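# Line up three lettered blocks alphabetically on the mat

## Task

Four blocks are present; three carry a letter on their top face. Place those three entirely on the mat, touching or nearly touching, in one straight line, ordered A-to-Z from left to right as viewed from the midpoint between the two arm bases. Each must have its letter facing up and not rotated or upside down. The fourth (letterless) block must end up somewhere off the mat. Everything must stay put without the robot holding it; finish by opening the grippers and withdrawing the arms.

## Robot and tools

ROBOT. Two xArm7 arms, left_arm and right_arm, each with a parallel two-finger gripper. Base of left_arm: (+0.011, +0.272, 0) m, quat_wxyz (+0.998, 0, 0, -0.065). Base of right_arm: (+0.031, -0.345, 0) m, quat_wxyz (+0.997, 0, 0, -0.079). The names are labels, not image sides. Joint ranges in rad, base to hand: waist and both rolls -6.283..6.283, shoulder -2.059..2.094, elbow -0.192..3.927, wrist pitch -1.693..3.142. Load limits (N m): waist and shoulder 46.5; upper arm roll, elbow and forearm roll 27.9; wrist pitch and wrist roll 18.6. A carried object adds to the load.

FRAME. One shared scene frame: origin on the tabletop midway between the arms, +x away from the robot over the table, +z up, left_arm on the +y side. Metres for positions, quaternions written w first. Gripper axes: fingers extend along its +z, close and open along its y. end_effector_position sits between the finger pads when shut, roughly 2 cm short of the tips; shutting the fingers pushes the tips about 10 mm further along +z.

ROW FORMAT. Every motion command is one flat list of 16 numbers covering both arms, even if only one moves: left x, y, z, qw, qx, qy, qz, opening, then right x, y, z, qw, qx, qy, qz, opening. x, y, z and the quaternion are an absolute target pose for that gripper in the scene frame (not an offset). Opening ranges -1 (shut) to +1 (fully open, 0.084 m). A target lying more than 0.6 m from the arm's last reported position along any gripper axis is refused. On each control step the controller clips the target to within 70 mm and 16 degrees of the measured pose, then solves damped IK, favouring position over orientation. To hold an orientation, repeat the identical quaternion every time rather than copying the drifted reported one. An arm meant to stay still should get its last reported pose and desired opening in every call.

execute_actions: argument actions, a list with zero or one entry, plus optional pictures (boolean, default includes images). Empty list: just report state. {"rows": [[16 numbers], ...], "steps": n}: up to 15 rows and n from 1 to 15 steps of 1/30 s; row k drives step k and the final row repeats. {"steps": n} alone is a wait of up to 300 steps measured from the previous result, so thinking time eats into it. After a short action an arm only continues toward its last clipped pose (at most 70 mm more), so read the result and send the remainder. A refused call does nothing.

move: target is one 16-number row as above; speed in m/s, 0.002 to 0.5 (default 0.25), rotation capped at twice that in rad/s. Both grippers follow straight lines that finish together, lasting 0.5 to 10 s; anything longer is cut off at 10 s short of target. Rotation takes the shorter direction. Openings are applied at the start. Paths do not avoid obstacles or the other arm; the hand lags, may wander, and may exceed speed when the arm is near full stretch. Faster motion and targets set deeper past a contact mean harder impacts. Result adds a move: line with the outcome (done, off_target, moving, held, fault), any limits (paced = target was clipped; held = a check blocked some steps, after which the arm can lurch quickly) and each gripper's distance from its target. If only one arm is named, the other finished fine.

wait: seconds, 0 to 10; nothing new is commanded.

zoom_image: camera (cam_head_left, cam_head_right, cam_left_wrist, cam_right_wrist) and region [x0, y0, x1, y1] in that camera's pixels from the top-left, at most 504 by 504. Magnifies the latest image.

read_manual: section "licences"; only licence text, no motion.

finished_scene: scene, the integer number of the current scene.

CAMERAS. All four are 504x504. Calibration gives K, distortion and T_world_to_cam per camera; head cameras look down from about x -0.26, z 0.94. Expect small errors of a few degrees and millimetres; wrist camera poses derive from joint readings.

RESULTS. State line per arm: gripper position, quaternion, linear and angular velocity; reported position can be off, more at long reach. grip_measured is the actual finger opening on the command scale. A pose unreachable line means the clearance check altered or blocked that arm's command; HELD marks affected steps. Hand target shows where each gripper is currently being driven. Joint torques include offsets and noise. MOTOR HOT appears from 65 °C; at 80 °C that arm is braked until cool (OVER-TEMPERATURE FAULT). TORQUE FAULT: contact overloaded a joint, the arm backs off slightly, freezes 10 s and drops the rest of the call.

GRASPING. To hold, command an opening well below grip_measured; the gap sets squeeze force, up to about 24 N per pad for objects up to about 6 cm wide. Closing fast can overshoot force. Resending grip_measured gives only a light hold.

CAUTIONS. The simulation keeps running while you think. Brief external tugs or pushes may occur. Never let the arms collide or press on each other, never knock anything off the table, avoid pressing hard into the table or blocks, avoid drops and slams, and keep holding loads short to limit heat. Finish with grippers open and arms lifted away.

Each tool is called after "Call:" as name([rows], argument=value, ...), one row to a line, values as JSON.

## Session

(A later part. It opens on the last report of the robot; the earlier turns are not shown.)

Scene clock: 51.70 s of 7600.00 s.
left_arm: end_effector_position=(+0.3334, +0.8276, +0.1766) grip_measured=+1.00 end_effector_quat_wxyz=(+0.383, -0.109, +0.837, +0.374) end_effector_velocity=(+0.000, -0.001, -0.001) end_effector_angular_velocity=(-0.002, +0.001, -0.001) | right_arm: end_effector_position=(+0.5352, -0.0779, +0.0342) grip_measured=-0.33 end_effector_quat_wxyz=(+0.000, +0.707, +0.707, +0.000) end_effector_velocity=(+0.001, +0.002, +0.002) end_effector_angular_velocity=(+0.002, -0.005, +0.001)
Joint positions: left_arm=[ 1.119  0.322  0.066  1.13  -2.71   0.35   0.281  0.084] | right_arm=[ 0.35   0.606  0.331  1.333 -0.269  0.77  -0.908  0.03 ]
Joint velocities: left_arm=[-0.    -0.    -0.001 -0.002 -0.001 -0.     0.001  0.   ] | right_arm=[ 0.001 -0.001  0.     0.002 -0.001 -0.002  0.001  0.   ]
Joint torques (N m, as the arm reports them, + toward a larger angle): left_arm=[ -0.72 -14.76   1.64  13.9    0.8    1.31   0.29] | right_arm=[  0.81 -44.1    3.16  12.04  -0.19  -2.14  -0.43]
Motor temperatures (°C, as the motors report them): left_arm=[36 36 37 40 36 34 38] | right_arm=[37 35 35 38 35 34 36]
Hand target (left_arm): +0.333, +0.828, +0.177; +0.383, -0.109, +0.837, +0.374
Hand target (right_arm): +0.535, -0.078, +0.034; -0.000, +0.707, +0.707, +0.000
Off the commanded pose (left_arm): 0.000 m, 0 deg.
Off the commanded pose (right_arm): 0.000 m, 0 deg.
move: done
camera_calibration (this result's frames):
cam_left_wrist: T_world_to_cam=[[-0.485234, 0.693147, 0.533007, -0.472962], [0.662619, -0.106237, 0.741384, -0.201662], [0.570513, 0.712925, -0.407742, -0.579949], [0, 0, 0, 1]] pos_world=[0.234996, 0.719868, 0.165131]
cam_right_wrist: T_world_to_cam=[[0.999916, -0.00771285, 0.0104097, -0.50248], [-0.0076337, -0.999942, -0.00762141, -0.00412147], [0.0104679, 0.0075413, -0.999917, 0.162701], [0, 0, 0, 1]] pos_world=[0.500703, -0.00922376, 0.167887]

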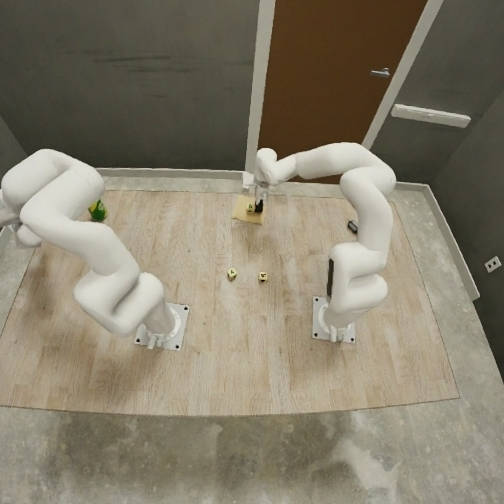

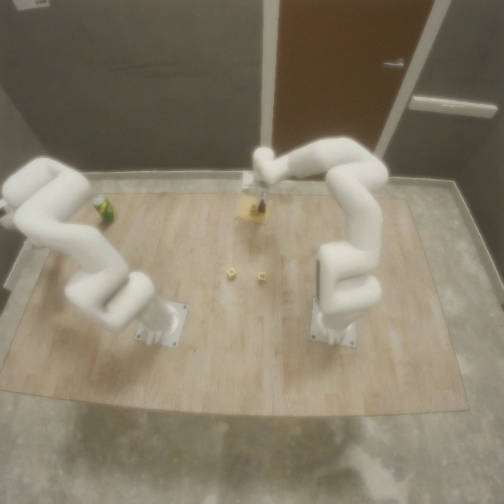

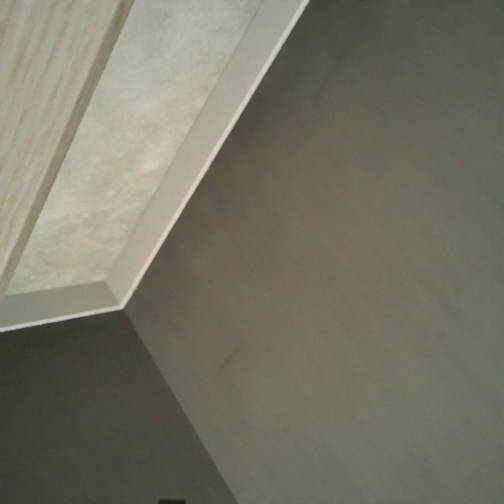

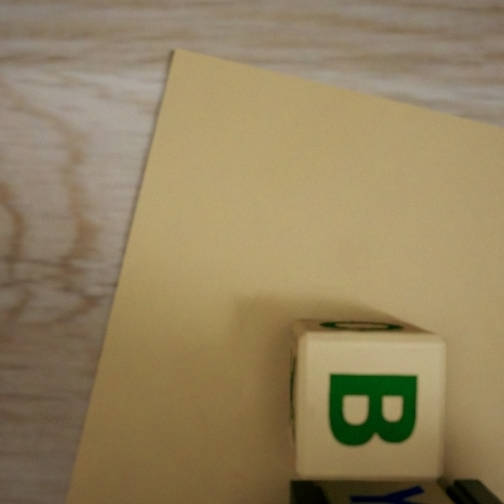

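Call:
move(target=[0.3334,0.8276,0.1766,0.383,-0.109,0.837,0.374,1, 0.535,-0.078,0.030,0,0.7071,0.7071,0,-0.6], speed=0.02)

Call:
move(target=[0.3334,0.8276,0.1766,0.383,-0.109,0.837,0.374,1, 0.535,-0.078,0.030,0,0.7071,0.7071,0,0.5])

Call:
move(target=[0.3334,0.8276,0.1766,0.383,-0.109,0.837,0.374,1, 0.528,-0.040,0.031,0,0.719,0.695,0,0.5], speed=0.08)

Call:
move(target=[0.3334,0.8276,0.1766,0.383,-0.109,0.837,0.374,1, 0.528,-0.040,0.031,0,0.719,0.695,0,-0.6])

Call:
move(target=[0.3334,0.8276,0.1766,0.383,-0.109,0.837,0.374,1, 0.535,-0.008,0.042,0,0.7071,0.7071,0,-0.6], speed=0.06)

Call:
move(target=[0.3334,0.8276,0.1766,0.383,-0.109,0.837,0.374,1, 0.535,-0.008,0.0315,0,0.7071,0.7071,0,-0.6], speed=0.03)

Call:
move(target=[0.3334,0.8276,0.1766,0.383,-0.109,0.837,0.374,1, 0.535,-0.008,0.0315,0,0.7071,0.7071,0,0.5])

Call:
move(target=[0.3334,0.8276,0.1766,0.383,-0.109,0.837,0.374,1, 0.535,-0.08,0.13,0,0.7071,0.7071,0,0.5], speed=0.2)

Call:
move(target=[0.3334,0.8276,0.1766,0.383,-0.109,0.837,0.374,1, 0.24,-0.07,0.13,0,0.02,1,0,0.5])

Scene clock: 68.10 s of 7600.00 s.
left_arm: end_effector_position=(+0.3334, +0.8276, +0.1766) grip_measured=+1.00 end_effector_quat_wxyz=(+0.383, -0.109, +0.837, +0.374) end_effector_velocity=(-0.000, +0.001, +0.001) end_effector_angular_velocity=(+0.001, -0.000, +0.001) | right_arm: end_effector_position=(+0.5359, -0.0775, +0.0321) grip_measured=-0.33 end_effector_quat_wxyz=(+0.001, +0.707, +0.707, +0.001) end_effector_velocity=(+0.000, +0.001, -0.000) end_effector_angular_velocity=(+0.001, -0.001, -0.000)
Joint positions: left_arm=[ 1.119  0.322  0.066  1.13  -2.71   0.35   0.281  0.084] | right_arm=[ 0.351  0.611  0.329  1.333 -0.272  0.763 -0.906  0.03 ]
Joint velocities: left_arm=[ 0.     0.     0.     0.001 -0.001 -0.     0.     0.   ] | right_arm=[-0.     0.001  0.001  0.    -0.001 -0.002  0.001  0.   ]
Joint torques (N m, as the arm reports them, + toward a larger angle): left_arm=[ -0.21 -15.28   1.92  13.84   0.71   1.3    0.29] | right_arm=[  0.9  -29.17   2.14   9.68  -0.59  -3.38  -0.43]
Motor temperatures (°C, as the motors report them): left_arm=[36 36 37 41 36 34 38] | right_arm=[37 36 35 38 35 34 36]
Hand target (left_arm): +0.333, +0.828, +0.177; +0.383, -0.109, +0.837, +0.374
Hand target (right_arm): +0.535, -0.078, +0.030; -0.000, +0.707, +0.707, -0.000
Off the commanded pose (left_arm): 0.000 m, 0 deg.
Off the commanded pose (right_arm): 0.002 m, 0 deg.
After step 90, 12.70 s passed at rest.
move: done
camera_calibration (this result's frames):
cam_left_wrist: T_world_to_cam=[[-0.485234, 0.693146, 0.533007, -0.472962], [0.662619, -0.106237, 0.741384, -0.201662], [0.570513, 0.712925, -0.407742, -0.579949], [0, 0, 0, 1]] pos_world=[0.234996, 0.719868, 0.165131]
cam_right_wrist: T_world_to_cam=[[0.999888, -0.00748, 0.0129388, -0.5032], [-0.0073729, -0.999938, -0.00830539, -0.00384587], [0.0130001, 0.00820906, -0.999882, 0.159203], [0, 0, 0, 1]] pos_world=[0.501046, -0.00891649, 0.165664]

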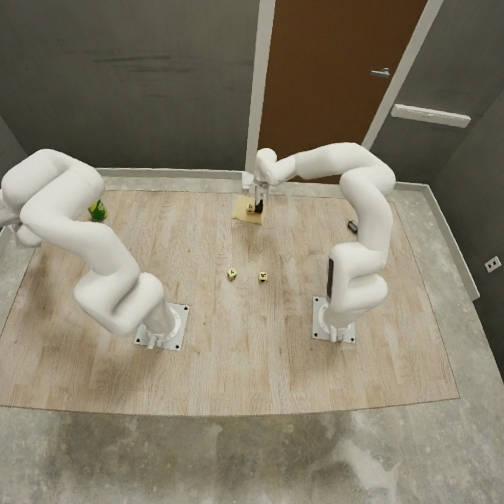

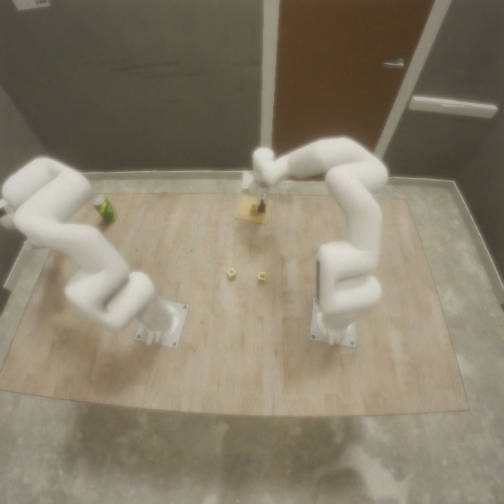

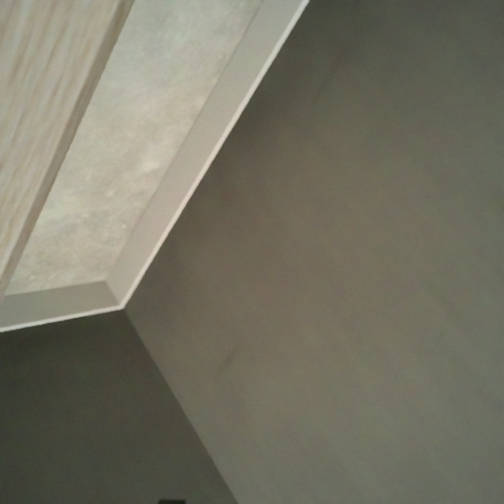

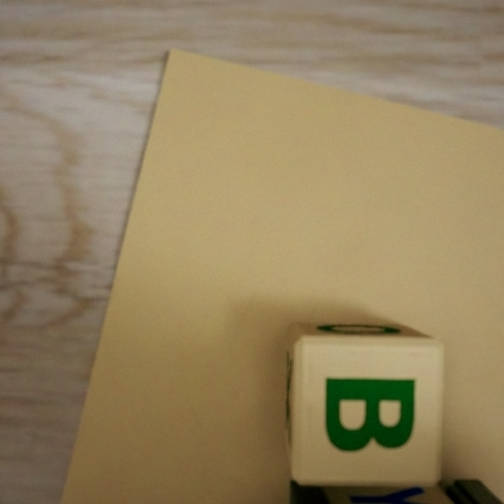

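Scene clock: 68.80 s of 7600.00 s.
left_arm: end_effector_position=(+0.3334, +0.8276, +0.1766) grip_measured=+1.00 end_effector_quat_wxyz=(+0.383, -0.109, +0.837, +0.374) end_effector_velocity=(+0.001, -0.001, -0.000) end_effector_angular_velocity=(-0.000, +0.000, -0.002) | right_arm: end_effector_position=(+0.5350, -0.0780, +0.0299) grip_measured=+0.49 end_effector_quat_wxyz=(-0.000, +0.707, +0.707, -0.000) end_effector_velocity=(+0.000, -0.000, +0.000) end_effector_angular_velocity=(-0.001, -0.001, +0.000)
Joint positions: left_arm=[ 1.119  0.322  0.066  1.13  -2.71   0.35   0.281  0.084] | right_arm=[ 0.352  0.614  0.328  1.332 -0.272  0.762 -0.906  0.065]
Joint velocities: left_arm=[-0.001  0.    -0.001 -0.001  0.     0.     0.     0.   ] | right_arm=[-0.    -0.001 -0.     0.    -0.001  0.    -0.     0.   ]
Joint torques (N m, as the arm reports them, + toward a larger angle): left_arm=[ -0.25 -15.51   1.63  13.7    0.52   1.24   0.24] | right_arm=[  0.69 -44.18   3.15  11.98  -0.29  -2.05  -0.38]
Motor temperatures (°C, as the motors report them): left_arm=[36 36 37 41 36 34 38] | right_arm=[37 36 35 38 35 34 36]
Hand target (left_arm): +0.333, +0.828, +0.177; +0.383, -0.109, +0.837, +0.374
Hand target (right_arm): +0.535, -0.078, +0.030; -0.000, +0.707, +0.707, +0.000
Off the commanded pose (left_arm): 0.000 m, 0 deg.
Off the commanded pose (right_arm): 0.000 m, 0 deg.
move: done
camera_calibration (this result's frames):
cam_left_wrist: T_world_to_cam=[[-0.485234, 0.693146, 0.533007, -0.472962], [0.662619, -0.106237, 0.741384, -0.201662], [0.570513, 0.712925, -0.407742, -0.579949], [0, 0, 0, 1]] pos_world=[0.234996, 0.719868, 0.165131]
cam_right_wrist: T_world_to_cam=[[0.999922, -0.00758904, 0.00991521, -0.502226], [-0.00751656, -0.999945, -0.00732768, -0.00433881], [0.00997027, 0.00725258, -0.999924, 0.158643], [0, 0, 0, 1]] pos_world=[0.500573, -0.00930056, 0.163578]

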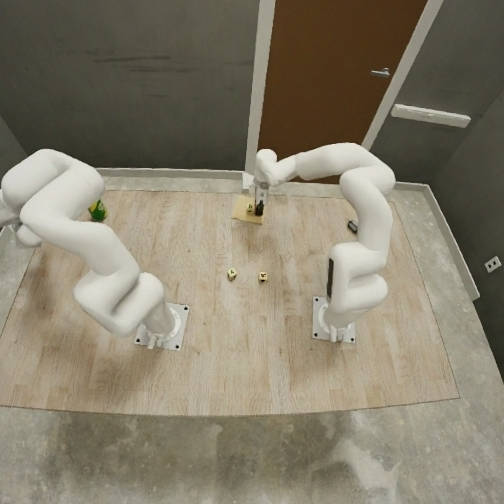

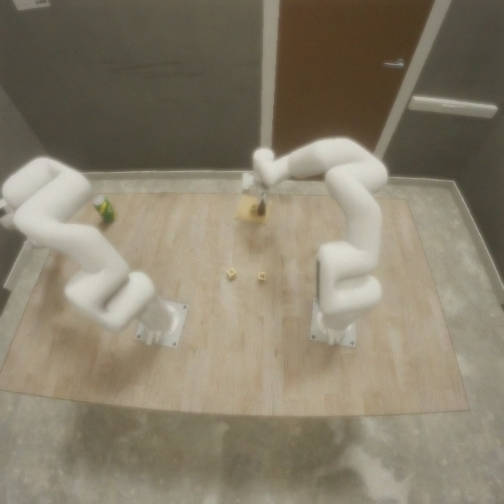

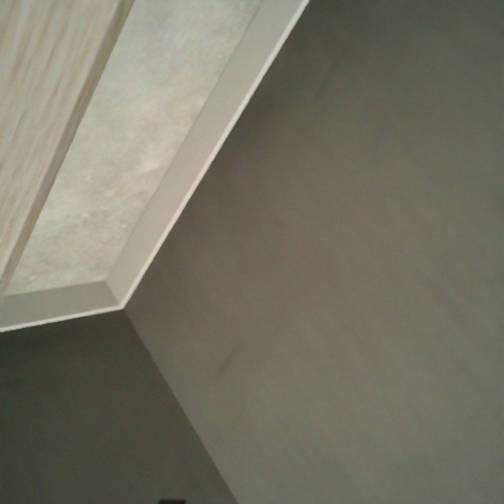

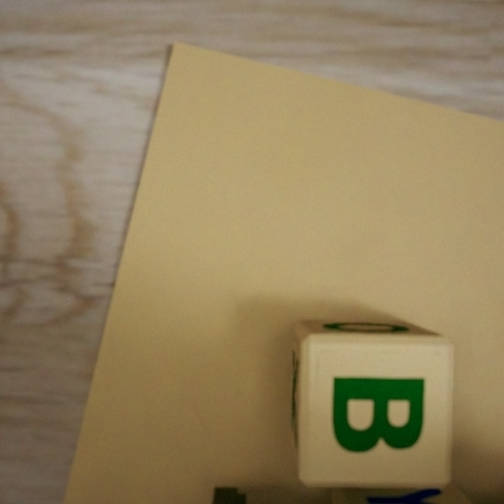

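Scene clock: 69.63 s of 7600.00 s.
left_arm: end_effector_position=(+0.3334, +0.8276, +0.1766) grip_measured=+1.00 end_effector_quat_wxyz=(+0.383, -0.109, +0.837, +0.374) end_effector_velocity=(+0.001, -0.001, -0.000) end_effector_angular_velocity=(-0.001, -0.001, -0.002) | right_arm: end_effector_position=(+0.5281, -0.0406, +0.0310) grip_measured=+0.49 end_effector_quat_wxyz=(+0.000, +0.719, +0.695, -0.000) end_effector_velocity=(+0.004, -0.005, -0.001) end_effector_angular_velocity=(-0.005, -0.001, -0.012)
Joint positions: left_arm=[ 1.119  0.322  0.066  1.13  -2.71   0.35   0.281  0.084] | right_arm=[ 0.423  0.648  0.326  1.393 -0.276  0.79  -0.81   0.065]
Joint velocities: left_arm=[-0.001  0.    -0.001 -0.     0.    -0.    -0.001 -0.   ] | right_arm=[-0.002  0.003 -0.007  0.005 -0.002  0.003  0.005 -0.   ]
Joint torques (N m, as the arm reports them, + toward a larger angle): left_arm=[ -0.2  -15.33   1.47  14.05   0.93   1.07   0.35] | right_arm=[  0.98 -45.68   3.44  12.19  -0.2   -2.02  -0.61]
Motor temperatures (°C, as the motors report them): left_arm=[36 36 37 41 36 34 38] | right_arm=[37 36 35 38 35 34 36]
Hand target (left_arm): +0.333, +0.828, +0.177; +0.383, -0.109, +0.837, +0.374
Hand target (right_arm): +0.528, -0.040, +0.031; +0.000, +0.719, +0.695, -0.000
Off the commanded pose (left_arm): 0.000 m, 0 deg.
Off the commanded pose (right_arm): 0.001 m, 0 deg.
move: done
camera_calibration (this result's frames):
cam_left_wrist: T_world_to_cam=[[-0.485234, 0.693147, 0.533007, -0.472962], [0.662619, -0.106237, 0.741384, -0.201662], [0.570513, 0.712925, -0.407742, -0.579949], [0, 0, 0, 1]] pos_world=[0.234996, 0.719868, 0.165131]
cam_right_wrist: T_world_to_cam=[[0.999059, -0.0421896, 0.0100729, -0.496045], [-0.0421198, -0.999088, -0.00704269, 0.0512862], [0.0103608, 0.0066118, -0.999924, 0.159234], [0, 0, 0, 1]] pos_world=[0.496089, 0.0292586, 0.16458]

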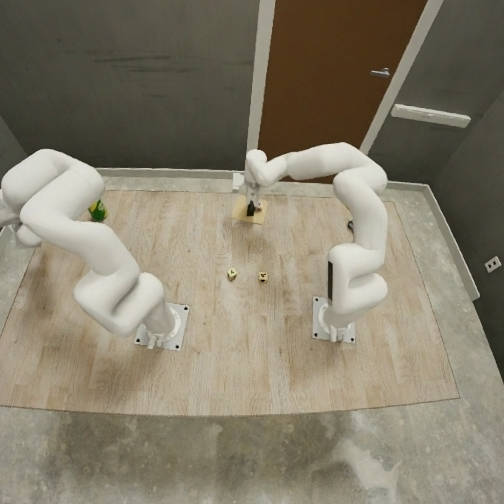

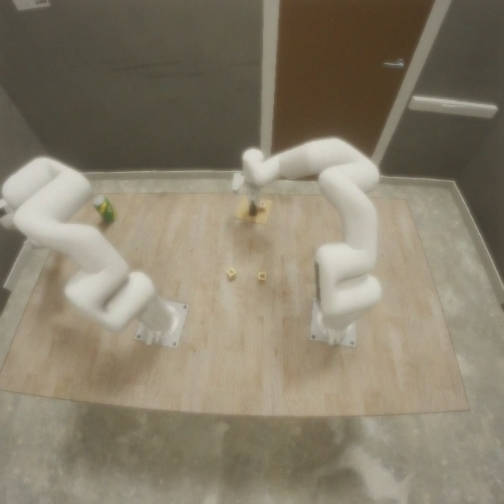

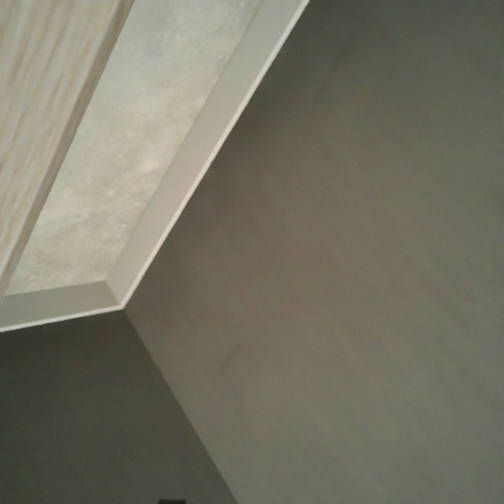

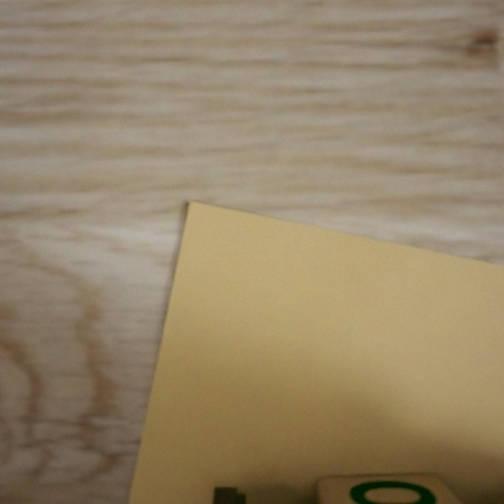

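Scene clock: 70.33 s of 7600.00 s.
left_arm: end_effector_position=(+0.3334, +0.8276, +0.1766) grip_measured=+1.00 end_effector_quat_wxyz=(+0.383, -0.109, +0.837, +0.374) end_effector_velocity=(+0.000, +0.000, +0.001) end_effector_angular_velocity=(+0.001, -0.001, +0.000) | right_arm: end_effector_position=(+0.5280, -0.0400, +0.0310) grip_measured=-0.33 end_effector_quat_wxyz=(-0.000, +0.719, +0.695, -0.000) end_effector_velocity=(-0.000, +0.000, -0.000) end_effector_angular_velocity=(-0.000, -0.000, +0.001)
Joint positions: left_arm=[ 1.119  0.322  0.066  1.13  -2.71   0.35   0.281  0.084] | right_arm=[ 0.424  0.649  0.326  1.394 -0.276  0.791 -0.81   0.03 ]
Joint velocities: left_arm=[-0.001  0.     0.     0.001 -0.002 -0.     0.001 -0.   ] | right_arm=[ 0.001  0.     0.    -0.    -0.001 -0.     0.    -0.   ]
Joint torques (N m, as the arm reports them, + toward a larger angle): left_arm=[ -0.03 -14.97   1.68  13.82   0.86   1.29   0.29] | right_arm=[  0.79 -45.7    3.26  12.23  -0.21  -2.08  -0.43]
Motor temperatures (°C, as the motors report them): left_arm=[36 36 37 41 36 34 38] | right_arm=[37 36 35 38 35 34 36]
Hand target (left_arm): +0.333, +0.828, +0.177; +0.383, -0.109, +0.837, +0.374
Hand target (right_arm): +0.528, -0.040, +0.031; -0.000, +0.719, +0.695, -0.000
Off the commanded pose (left_arm): 0.000 m, 0 deg.
Off the commanded pose (right_arm): 0.000 m, 0 deg.
move: done
camera_calibration (this result's frames):
cam_left_wrist: T_world_to_cam=[[-0.485234, 0.693147, 0.533007, -0.472962], [0.662619, -0.106237, 0.741384, -0.201662], [0.570513, 0.712925, -0.407742, -0.579949], [0, 0, 0, 1]] pos_world=[0.234996, 0.719868, 0.165131]
cam_right_wrist: T_world_to_cam=[[0.999087, -0.041528, 0.00998844, -0.49588], [-0.041456, -0.999114, -0.0073147, 0.0515579], [0.0102833, 0.00689394, -0.999923, 0.159316], [0, 0, 0, 1]] pos_world=[0.495927, 0.029821, 0.164634]

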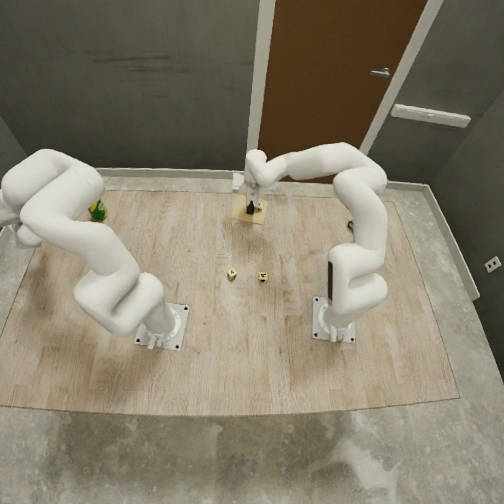

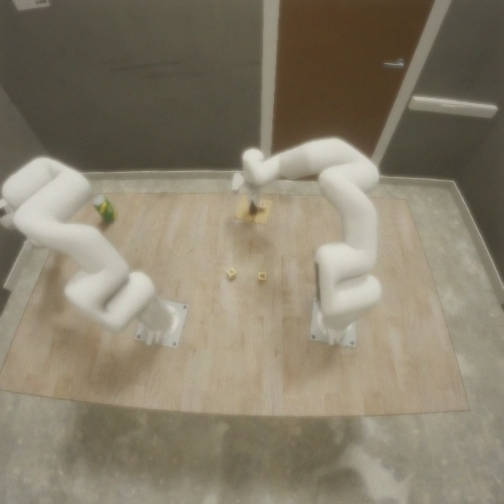

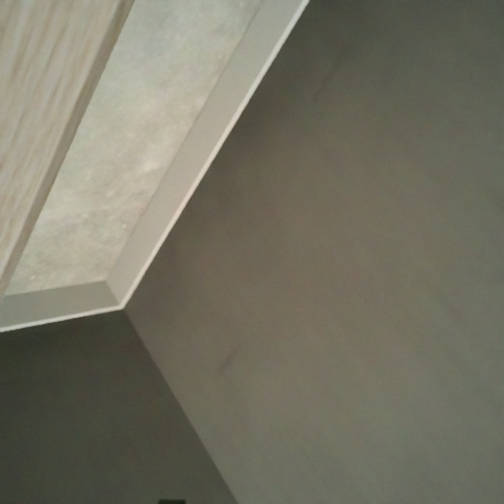

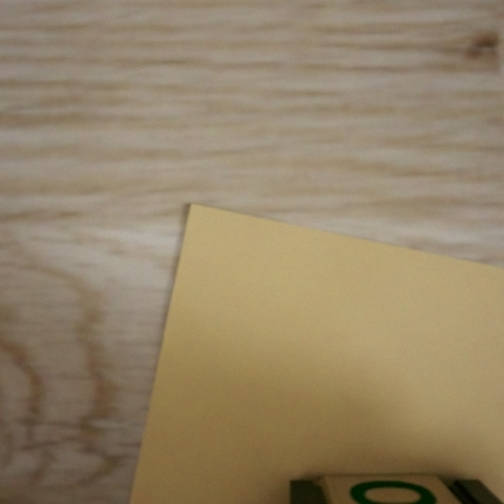

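Scene clock: 71.27 s of 7600.00 s.
left_arm: end_effector_position=(+0.3334, +0.8276, +0.1766) grip_measured=+1.00 end_effector_quat_wxyz=(+0.383, -0.109, +0.837, +0.374) end_effector_velocity=(-0.000, +0.000, +0.000) end_effector_angular_velocity=(+0.001, -0.000, +0.000) | right_arm: end_effector_position=(+0.5349, -0.0085, +0.0419) grip_measured=-0.33 end_effector_quat_wxyz=(+0.000, +0.707, +0.707, -0.000) end_effector_velocity=(+0.002, -0.003, -0.000) end_effector_angular_velocity=(-0.004, +0.001, -0.005)
Joint positions: left_arm=[ 1.119  0.322  0.066  1.13  -2.71   0.35   0.281  0.084] | right_arm=[ 0.472  0.699  0.336  1.515 -0.283  0.864 -0.809  0.03 ]
Joint velocities: left_arm=[-0.     0.     0.001  0.001  0.     0.    -0.     0.   ] | right_arm=[-0.002  0.004 -0.002  0.007 -0.001  0.006 -0.    -0.   ]
Joint torques (N m, as the arm reports them, + toward a larger angle): left_arm=[ -0.14 -15.43   1.66  13.76   0.68   1.28   0.31] | right_arm=[  0.78 -47.97   3.51  12.52  -0.13  -2.21  -0.37]
Motor temperatures (°C, as the motors report them): left_arm=[36 36 37 41 36 34 38] | right_arm=[37 36 35 38 35 34 36]
Hand target (left_arm): +0.333, +0.828, +0.177; +0.383, -0.109, +0.837, +0.374
Hand target (right_arm): +0.535, -0.008, +0.042; -0.000, +0.707, +0.707, -0.000
Off the commanded pose (left_arm): 0.000 m, 0 deg.
Off the commanded pose (right_arm): 0.000 m, 0 deg.
move: done
camera_calibration (this result's frames):
cam_left_wrist: T_world_to_cam=[[-0.485234, 0.693147, 0.533007, -0.472962], [0.662619, -0.106237, 0.741384, -0.201662], [0.570513, 0.712925, -0.407742, -0.579949], [0, 0, 0, 1]] pos_world=[0.234996, 0.719868, 0.165131]
cam_right_wrist: T_world_to_cam=[[0.999918, -0.00821229, 0.00987, -0.501767], [-0.00814235, -0.999942, -0.0071057, 0.0656275], [0.00992778, 0.00702475, -0.999926, 0.170099], [0, 0, 0, 1]] pos_world=[0.500571, 0.0603081, 0.175506]

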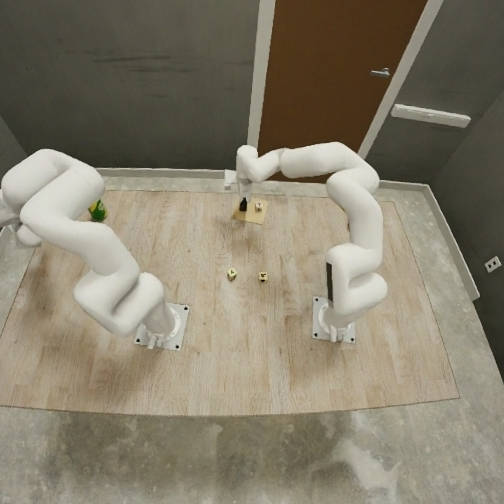

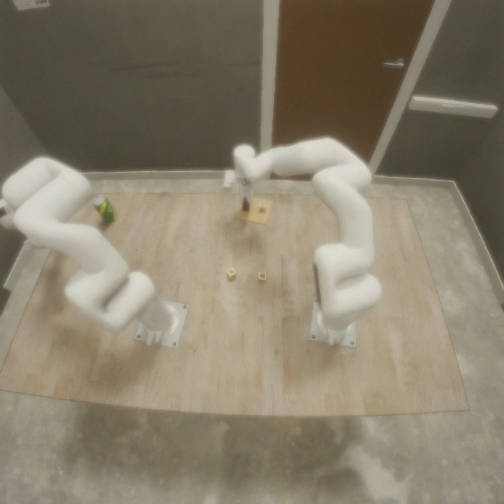

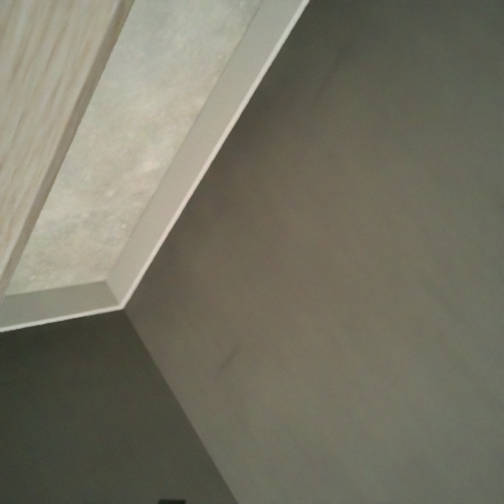

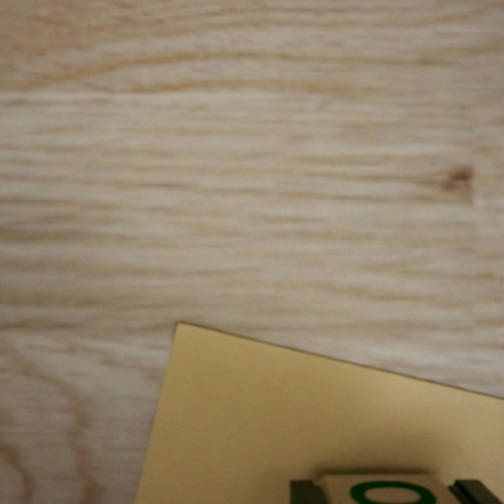

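Scene clock: 72.03 s of 7600.00 s.
left_arm: end_effector_position=(+0.3334, +0.8276, +0.1766) grip_measured=+1.00 end_effector_quat_wxyz=(+0.383, -0.109, +0.837, +0.374) end_effector_velocity=(-0.001, +0.000, -0.000) end_effector_angular_velocity=(-0.001, +0.000, +0.001) | right_arm: end_effector_position=(+0.5350, -0.0080, +0.0316) grip_measured=-0.33 end_effector_quat_wxyz=(-0.000, +0.707, +0.707, +0.000) end_effector_velocity=(+0.001, +0.000, +0.001) end_effector_angular_velocity=(+0.003, -0.003, -0.002)
Joint positions: left_arm=[ 1.119  0.322  0.066  1.13  -2.71   0.35   0.281  0.084] | right_arm=[ 0.476  0.718  0.33   1.514 -0.289  0.845 -0.805  0.03 ]
Joint velocities: left_arm=[ 0.    -0.     0.001 -0.    -0.    -0.    -0.    -0.   ] | right_arm=[-0.     0.    -0.     0.002  0.001 -0.002  0.    -0.   ]
Joint torques (N m, as the arm reports them, + toward a larger angle): left_arm=[  0.21 -15.1    1.39  14.06   0.64   1.33   0.31] | right_arm=[  0.81 -47.93   3.39  12.55  -0.15  -2.08  -0.34]
Motor temperatures (°C, as the motors report them): left_arm=[36 36 37 41 36 34 38] | right_arm=[37 36 35 38 35 34 36]
Hand target (left_arm): +0.333, +0.828, +0.177; +0.383, -0.109, +0.837, +0.374
Hand target (right_arm): +0.535, -0.008, +0.031; -0.000, +0.707, +0.707, +0.000
Off the commanded pose (left_arm): 0.000 m, 0 deg.
Off the commanded pose (right_arm): 0.000 m, 0 deg.
move: done
camera_calibration (this result's frames):
cam_left_wrist: T_world_to_cam=[[-0.485234, 0.693147, 0.533007, -0.472962], [0.662619, -0.106237, 0.741384, -0.201662], [0.570513, 0.712925, -0.407742, -0.579949], [0, 0, 0, 1]] pos_world=[0.234996, 0.719868, 0.165131]
cam_right_wrist: T_world_to_cam=[[0.99992, -0.00763638, 0.0101054, -0.501779], [-0.00756157, -0.999944, -0.0074207, 0.0657279], [0.0101615, 0.00734369, -0.999921, 0.159706], [0, 0, 0, 1]] pos_world=[0.500613, 0.0607196, 0.165252]

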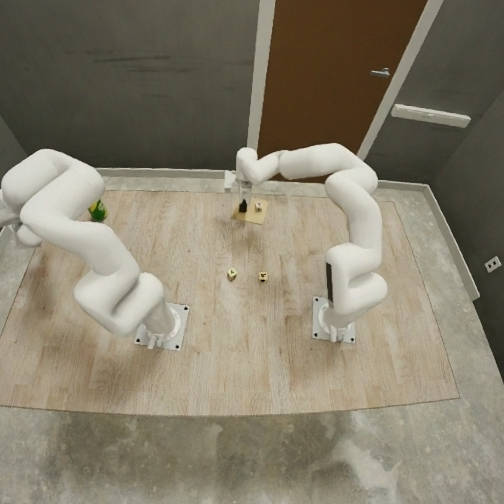

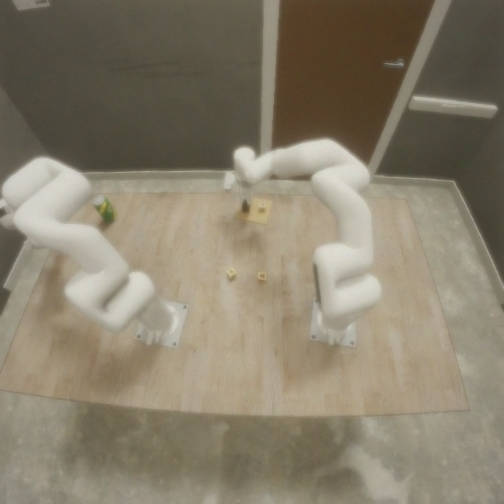

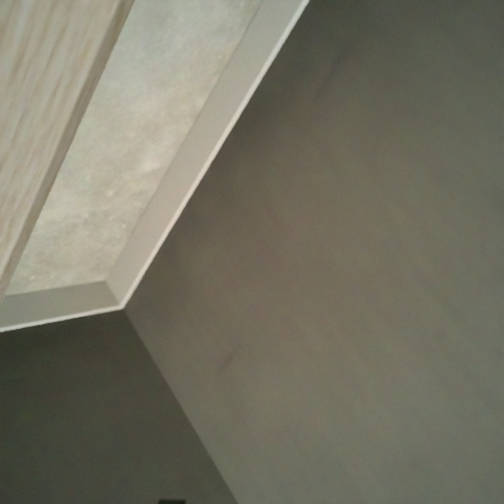

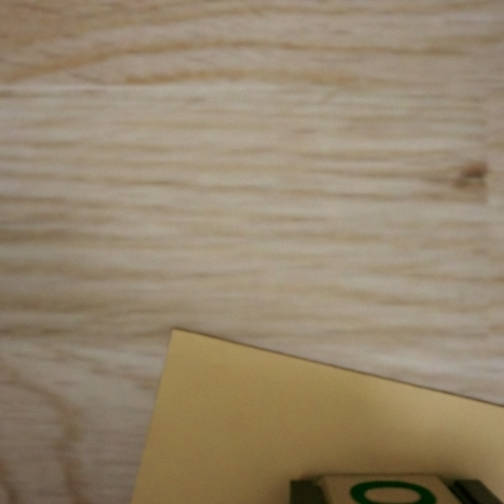

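Scene clock: 72.73 s of 7600.00 s.
left_arm: end_effector_position=(+0.3334, +0.8276, +0.1766) grip_measured=+1.00 end_effector_quat_wxyz=(+0.383, -0.109, +0.837, +0.374) end_effector_velocity=(-0.000, -0.000, -0.001) end_effector_angular_velocity=(-0.001, +0.001, -0.001) | right_arm: end_effector_position=(+0.5350, -0.0080, +0.0315) grip_measured=+0.49 end_effector_quat_wxyz=(+0.000, +0.707, +0.707, +0.000) end_effector_velocity=(-0.000, +0.000, -0.000) end_effector_angular_velocity=(-0.001, +0.000, +0.001)
Joint positions: left_arm=[ 1.119  0.322  0.066  1.13  -2.71   0.35   0.281  0.084] | right_arm=[ 0.476  0.718  0.33   1.514 -0.29   0.845 -0.805  0.065]
Joint velocities: left_arm=[-0.    -0.     0.    -0.001  0.001  0.    -0.     0.   ] | right_arm=[ 0.001  0.001 -0.     0.    -0.001  0.     0.     0.   ]
Joint torques (N m, as the arm reports them, + toward a larger angle): left_arm=[ -0.57 -15.36   1.65  13.94   0.79   1.26   0.33] | right_arm=[  0.7  -47.79   3.4   12.55  -0.25  -2.09  -0.46]
Motor temperatures (°C, as the motors report them): left_arm=[36 36 37 41 36 34 38] | right_arm=[37 36 35 38 35 34 36]
Hand target (left_arm): +0.333, +0.828, +0.177; +0.383, -0.109, +0.837, +0.374
Hand target (right_arm): +0.535, -0.008, +0.031; -0.000, +0.707, +0.707, +0.000
Off the commanded pose (left_arm): 0.000 m, 0 deg.
Off the commanded pose (right_arm): 0.000 m, 0 deg.
move: done
camera_calibration (this result's frames):
cam_left_wrist: T_world_to_cam=[[-0.485234, 0.693147, 0.533007, -0.472962], [0.662619, -0.106237, 0.741384, -0.201662], [0.570513, 0.712925, -0.407742, -0.579949], [0, 0, 0, 1]] pos_world=[0.234996, 0.719868, 0.165131]
cam_right_wrist: T_world_to_cam=[[0.999921, -0.0075892, 0.0100425, -0.501745], [-0.00751554, -0.999945, -0.00735215, 0.06568], [0.0100977, 0.0072761, -0.999923, 0.159646], [0, 0, 0, 1]] pos_world=[0.500587, 0.060707, 0.165155]

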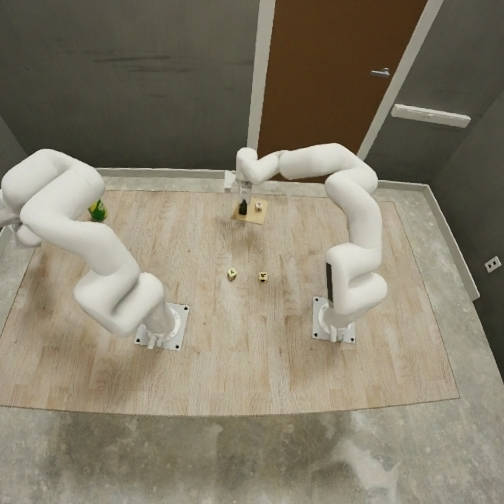

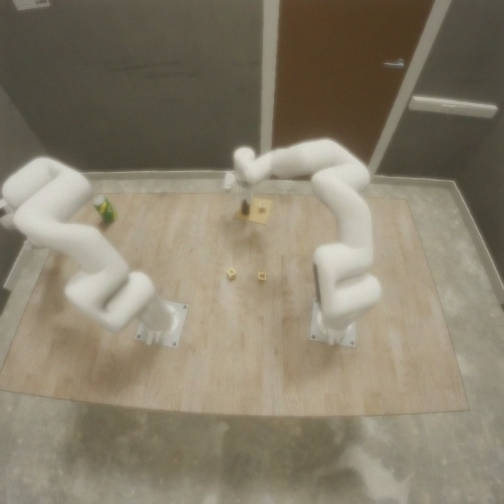

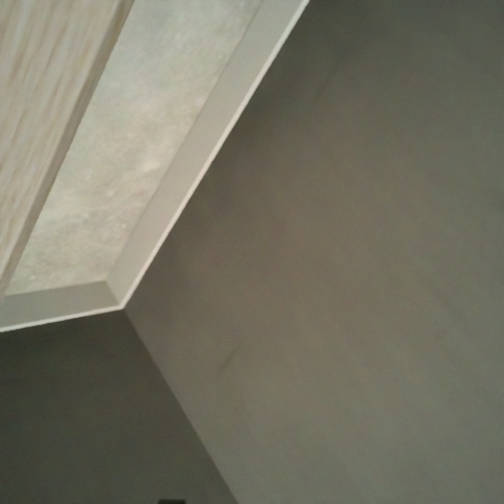

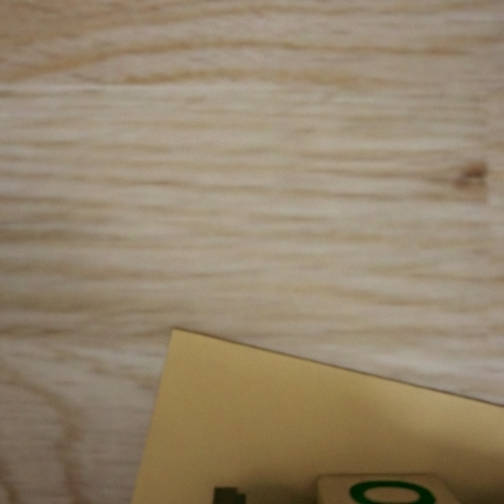

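Scene clock: 73.83 s of 7600.00 s.
left_arm: end_effector_position=(+0.3334, +0.8276, +0.1766) grip_measured=+1.00 end_effector_quat_wxyz=(+0.383, -0.109, +0.837, +0.374) end_effector_velocity=(+0.001, -0.000, +0.000) end_effector_angular_velocity=(+0.001, -0.000, -0.002) | right_arm: end_effector_position=(+0.5346, -0.0796, +0.1293) grip_measured=+0.49 end_effector_quat_wxyz=(-0.000, +0.707, +0.708, -0.001) end_effector_velocity=(+0.004, -0.003, +0.005) end_effector_angular_velocity=(+0.002, -0.009, -0.005)
Joint positions: left_arm=[ 1.119  0.322  0.066  1.13  -2.71   0.35   0.281  0.084] | right_arm=[ 0.333  0.445  0.359  1.387 -0.183  0.976 -0.967  0.065]
Joint velocities: left_arm=[-0.001 -0.    -0.001  0.001  0.    -0.     0.    -0.   ] | right_arm=[-0.005 -0.006 -0.002  0.004 -0.     0.    -0.002  0.   ]
Joint torques (N m, as the arm reports them, + toward a larger angle): left_arm=[ -0.09 -14.92   1.73  13.79   0.81   1.4    0.23] | right_arm=[  0.61 -41.71   2.66  13.59  -0.25  -2.11  -0.52]
Motor temperatures (°C, as the motors report them): left_arm=[36 36 37 41 36 34 38] | right_arm=[37 36 35 38 35 34 36]
Hand target (left_arm): +0.333, +0.828, +0.177; +0.383, -0.109, +0.837, +0.374
Hand target (right_arm): +0.535, -0.080, +0.130; +0.000, +0.707, +0.707, -0.000
Off the commanded pose (left_arm): 0.000 m, 0 deg.
Off the commanded pose (right_arm): 0.001 m, 0 deg.
move: done
camera_calibration (this result's frames):
cam_left_wrist: T_world_to_cam=[[-0.485234, 0.693146, 0.533007, -0.472962], [0.662619, -0.106237, 0.741384, -0.201662], [0.570513, 0.712925, -0.407742, -0.579949], [0, 0, 0, 1]] pos_world=[0.234996, 0.719868, 0.165131]
cam_right_wrist: T_world_to_cam=[[0.999942, -0.00616309, 0.00885266, -0.50264], [-0.00610257, -0.999958, -0.00684637, -0.00600869], [0.00889448, 0.00679195, -0.999937, 0.25859], [0, 0, 0, 1]] pos_world=[0.500274, -0.0108626, 0.262983]

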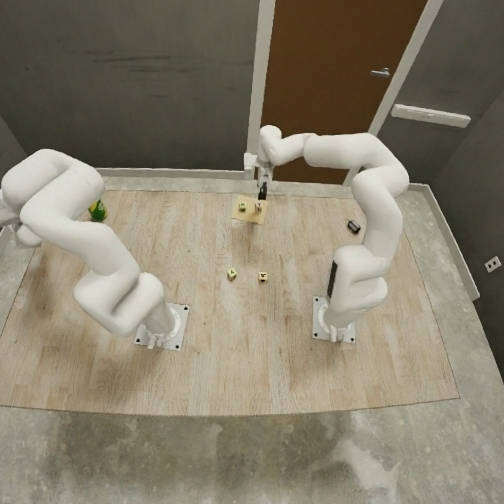

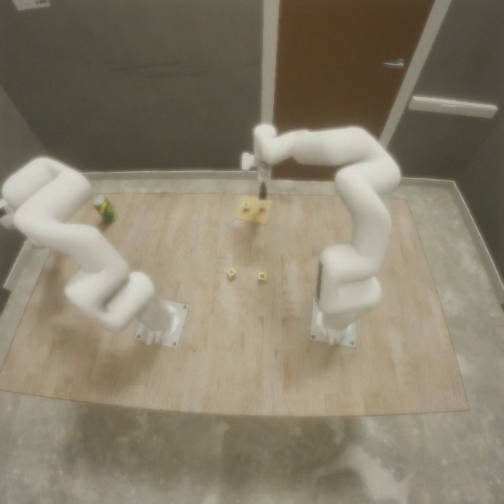

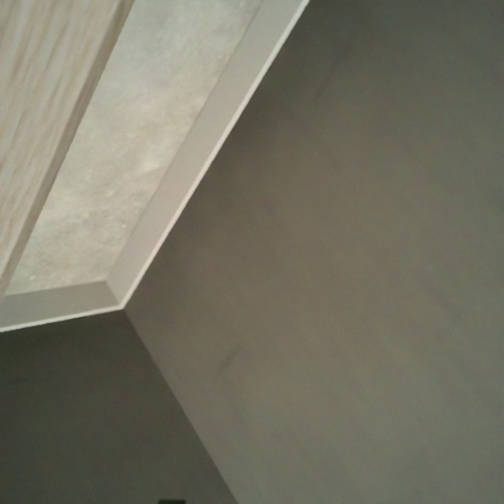

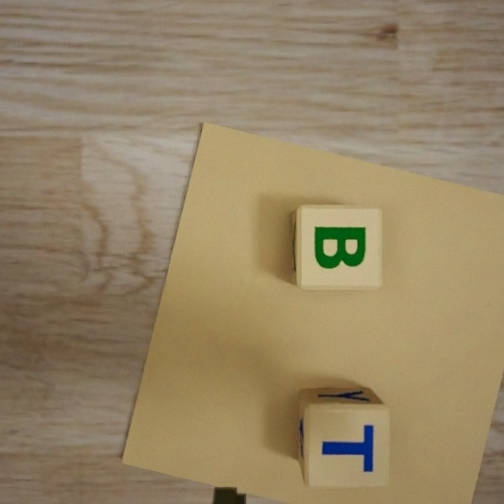

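Scene clock: 77.33 s of 7600.00 s.
left_arm: end_effector_position=(+0.3334, +0.8276, +0.1766) grip_measured=+1.00 end_effector_quat_wxyz=(+0.383, -0.109, +0.837, +0.374) end_effector_velocity=(-0.000, +0.000, +0.000) end_effector_angular_velocity=(-0.000, -0.001, +0.001) | right_arm: end_effector_position=(+0.2400, -0.0709, +0.1298) grip_measured=+0.49 end_effector_quat_wxyz=(+0.000, +0.020, +1.000, -0.001) end_effector_velocity=(-0.002, -0.000, -0.000) end_effector_angular_velocity=(+0.000, +0.002, +0.006)
Joint positions: left_arm=[ 1.119  0.322  0.066  1.13  -2.71   0.35   0.281  0.084] | right_arm=[ 0.499 -0.338  0.582  0.526  0.248  0.828 -2.375  0.065]
Joint velocities: left_arm=[ 0.     0.     0.001  0.001 -0.001  0.    -0.001 -0.   ] | right_arm=[ 0.004 -0.003 -0.002 -0.003  0.004  0.001 -0.007 -0.   ]
Joint torques (N m, as the arm reports them, + toward a larger angle): left_arm=[ -0.06 -15.2    1.71  13.53   0.57   1.12   0.38] | right_arm=[  0.86 -14.17  -1.2   12.58  -0.3   -2.04  -0.38]
Motor temperatures (°C, as the motors report them): left_arm=[36 36 37 41 36 34 38] | right_arm=[37 36 35 38 35 34 36]
Hand target (left_arm): +0.333, +0.828, +0.177; +0.383, -0.109, +0.837, +0.374
Hand target (right_arm): +0.240, -0.071, +0.130; +0.000, +0.020, +1.000, -0.001
Off the commanded pose (left_arm): 0.000 m, 0 deg.
Off the commanded pose (right_arm): 0.001 m, 0 deg.
move: done
camera_calibration (this result's frames):
cam_left_wrist: T_world_to_cam=[[-0.485234, 0.693146, 0.533007, -0.472962], [0.662619, -0.106237, 0.741384, -0.201662], [0.570513, 0.712925, -0.407742, -0.579949], [0, 0, 0, 1]] pos_world=[0.234996, 0.719868, 0.165131]
cam_right_wrist: T_world_to_cam=[[0.0475372, 0.998836, 0.00815079, 0.0919005], [0.998847, -0.04748, -0.0070811, -0.17272], [-0.00668586, 0.00847801, -0.999942, 0.265494], [0, 0, 0, 1]] pos_world=[0.169927, -0.102245, 0.263507]

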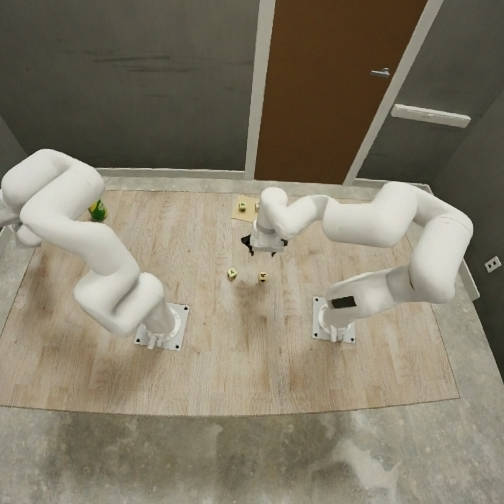

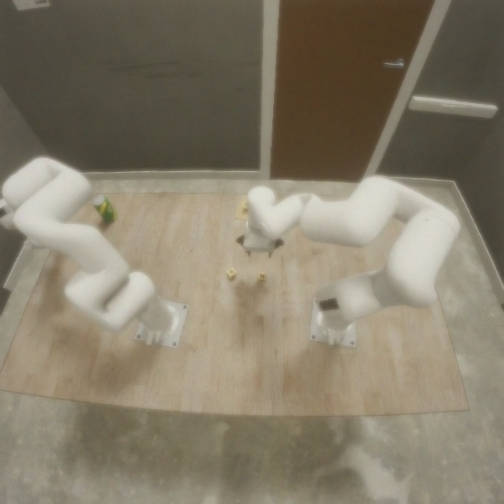

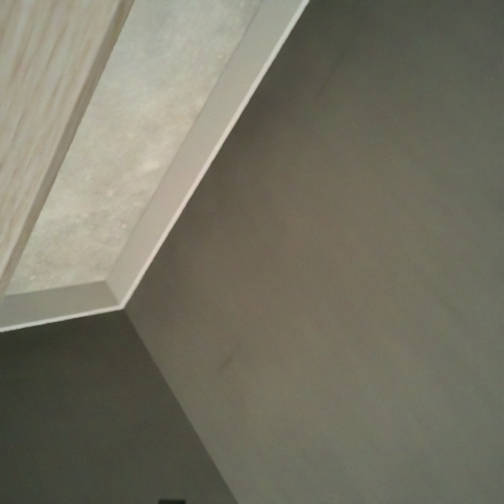

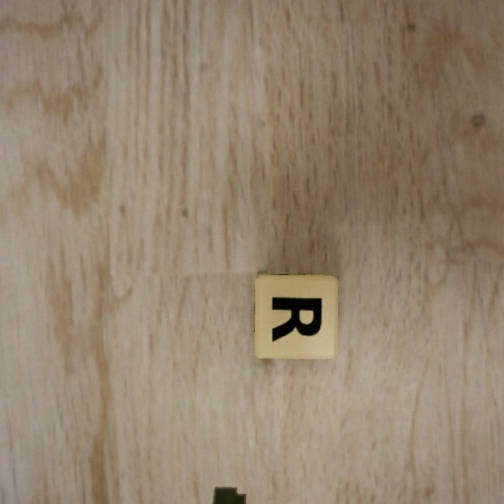

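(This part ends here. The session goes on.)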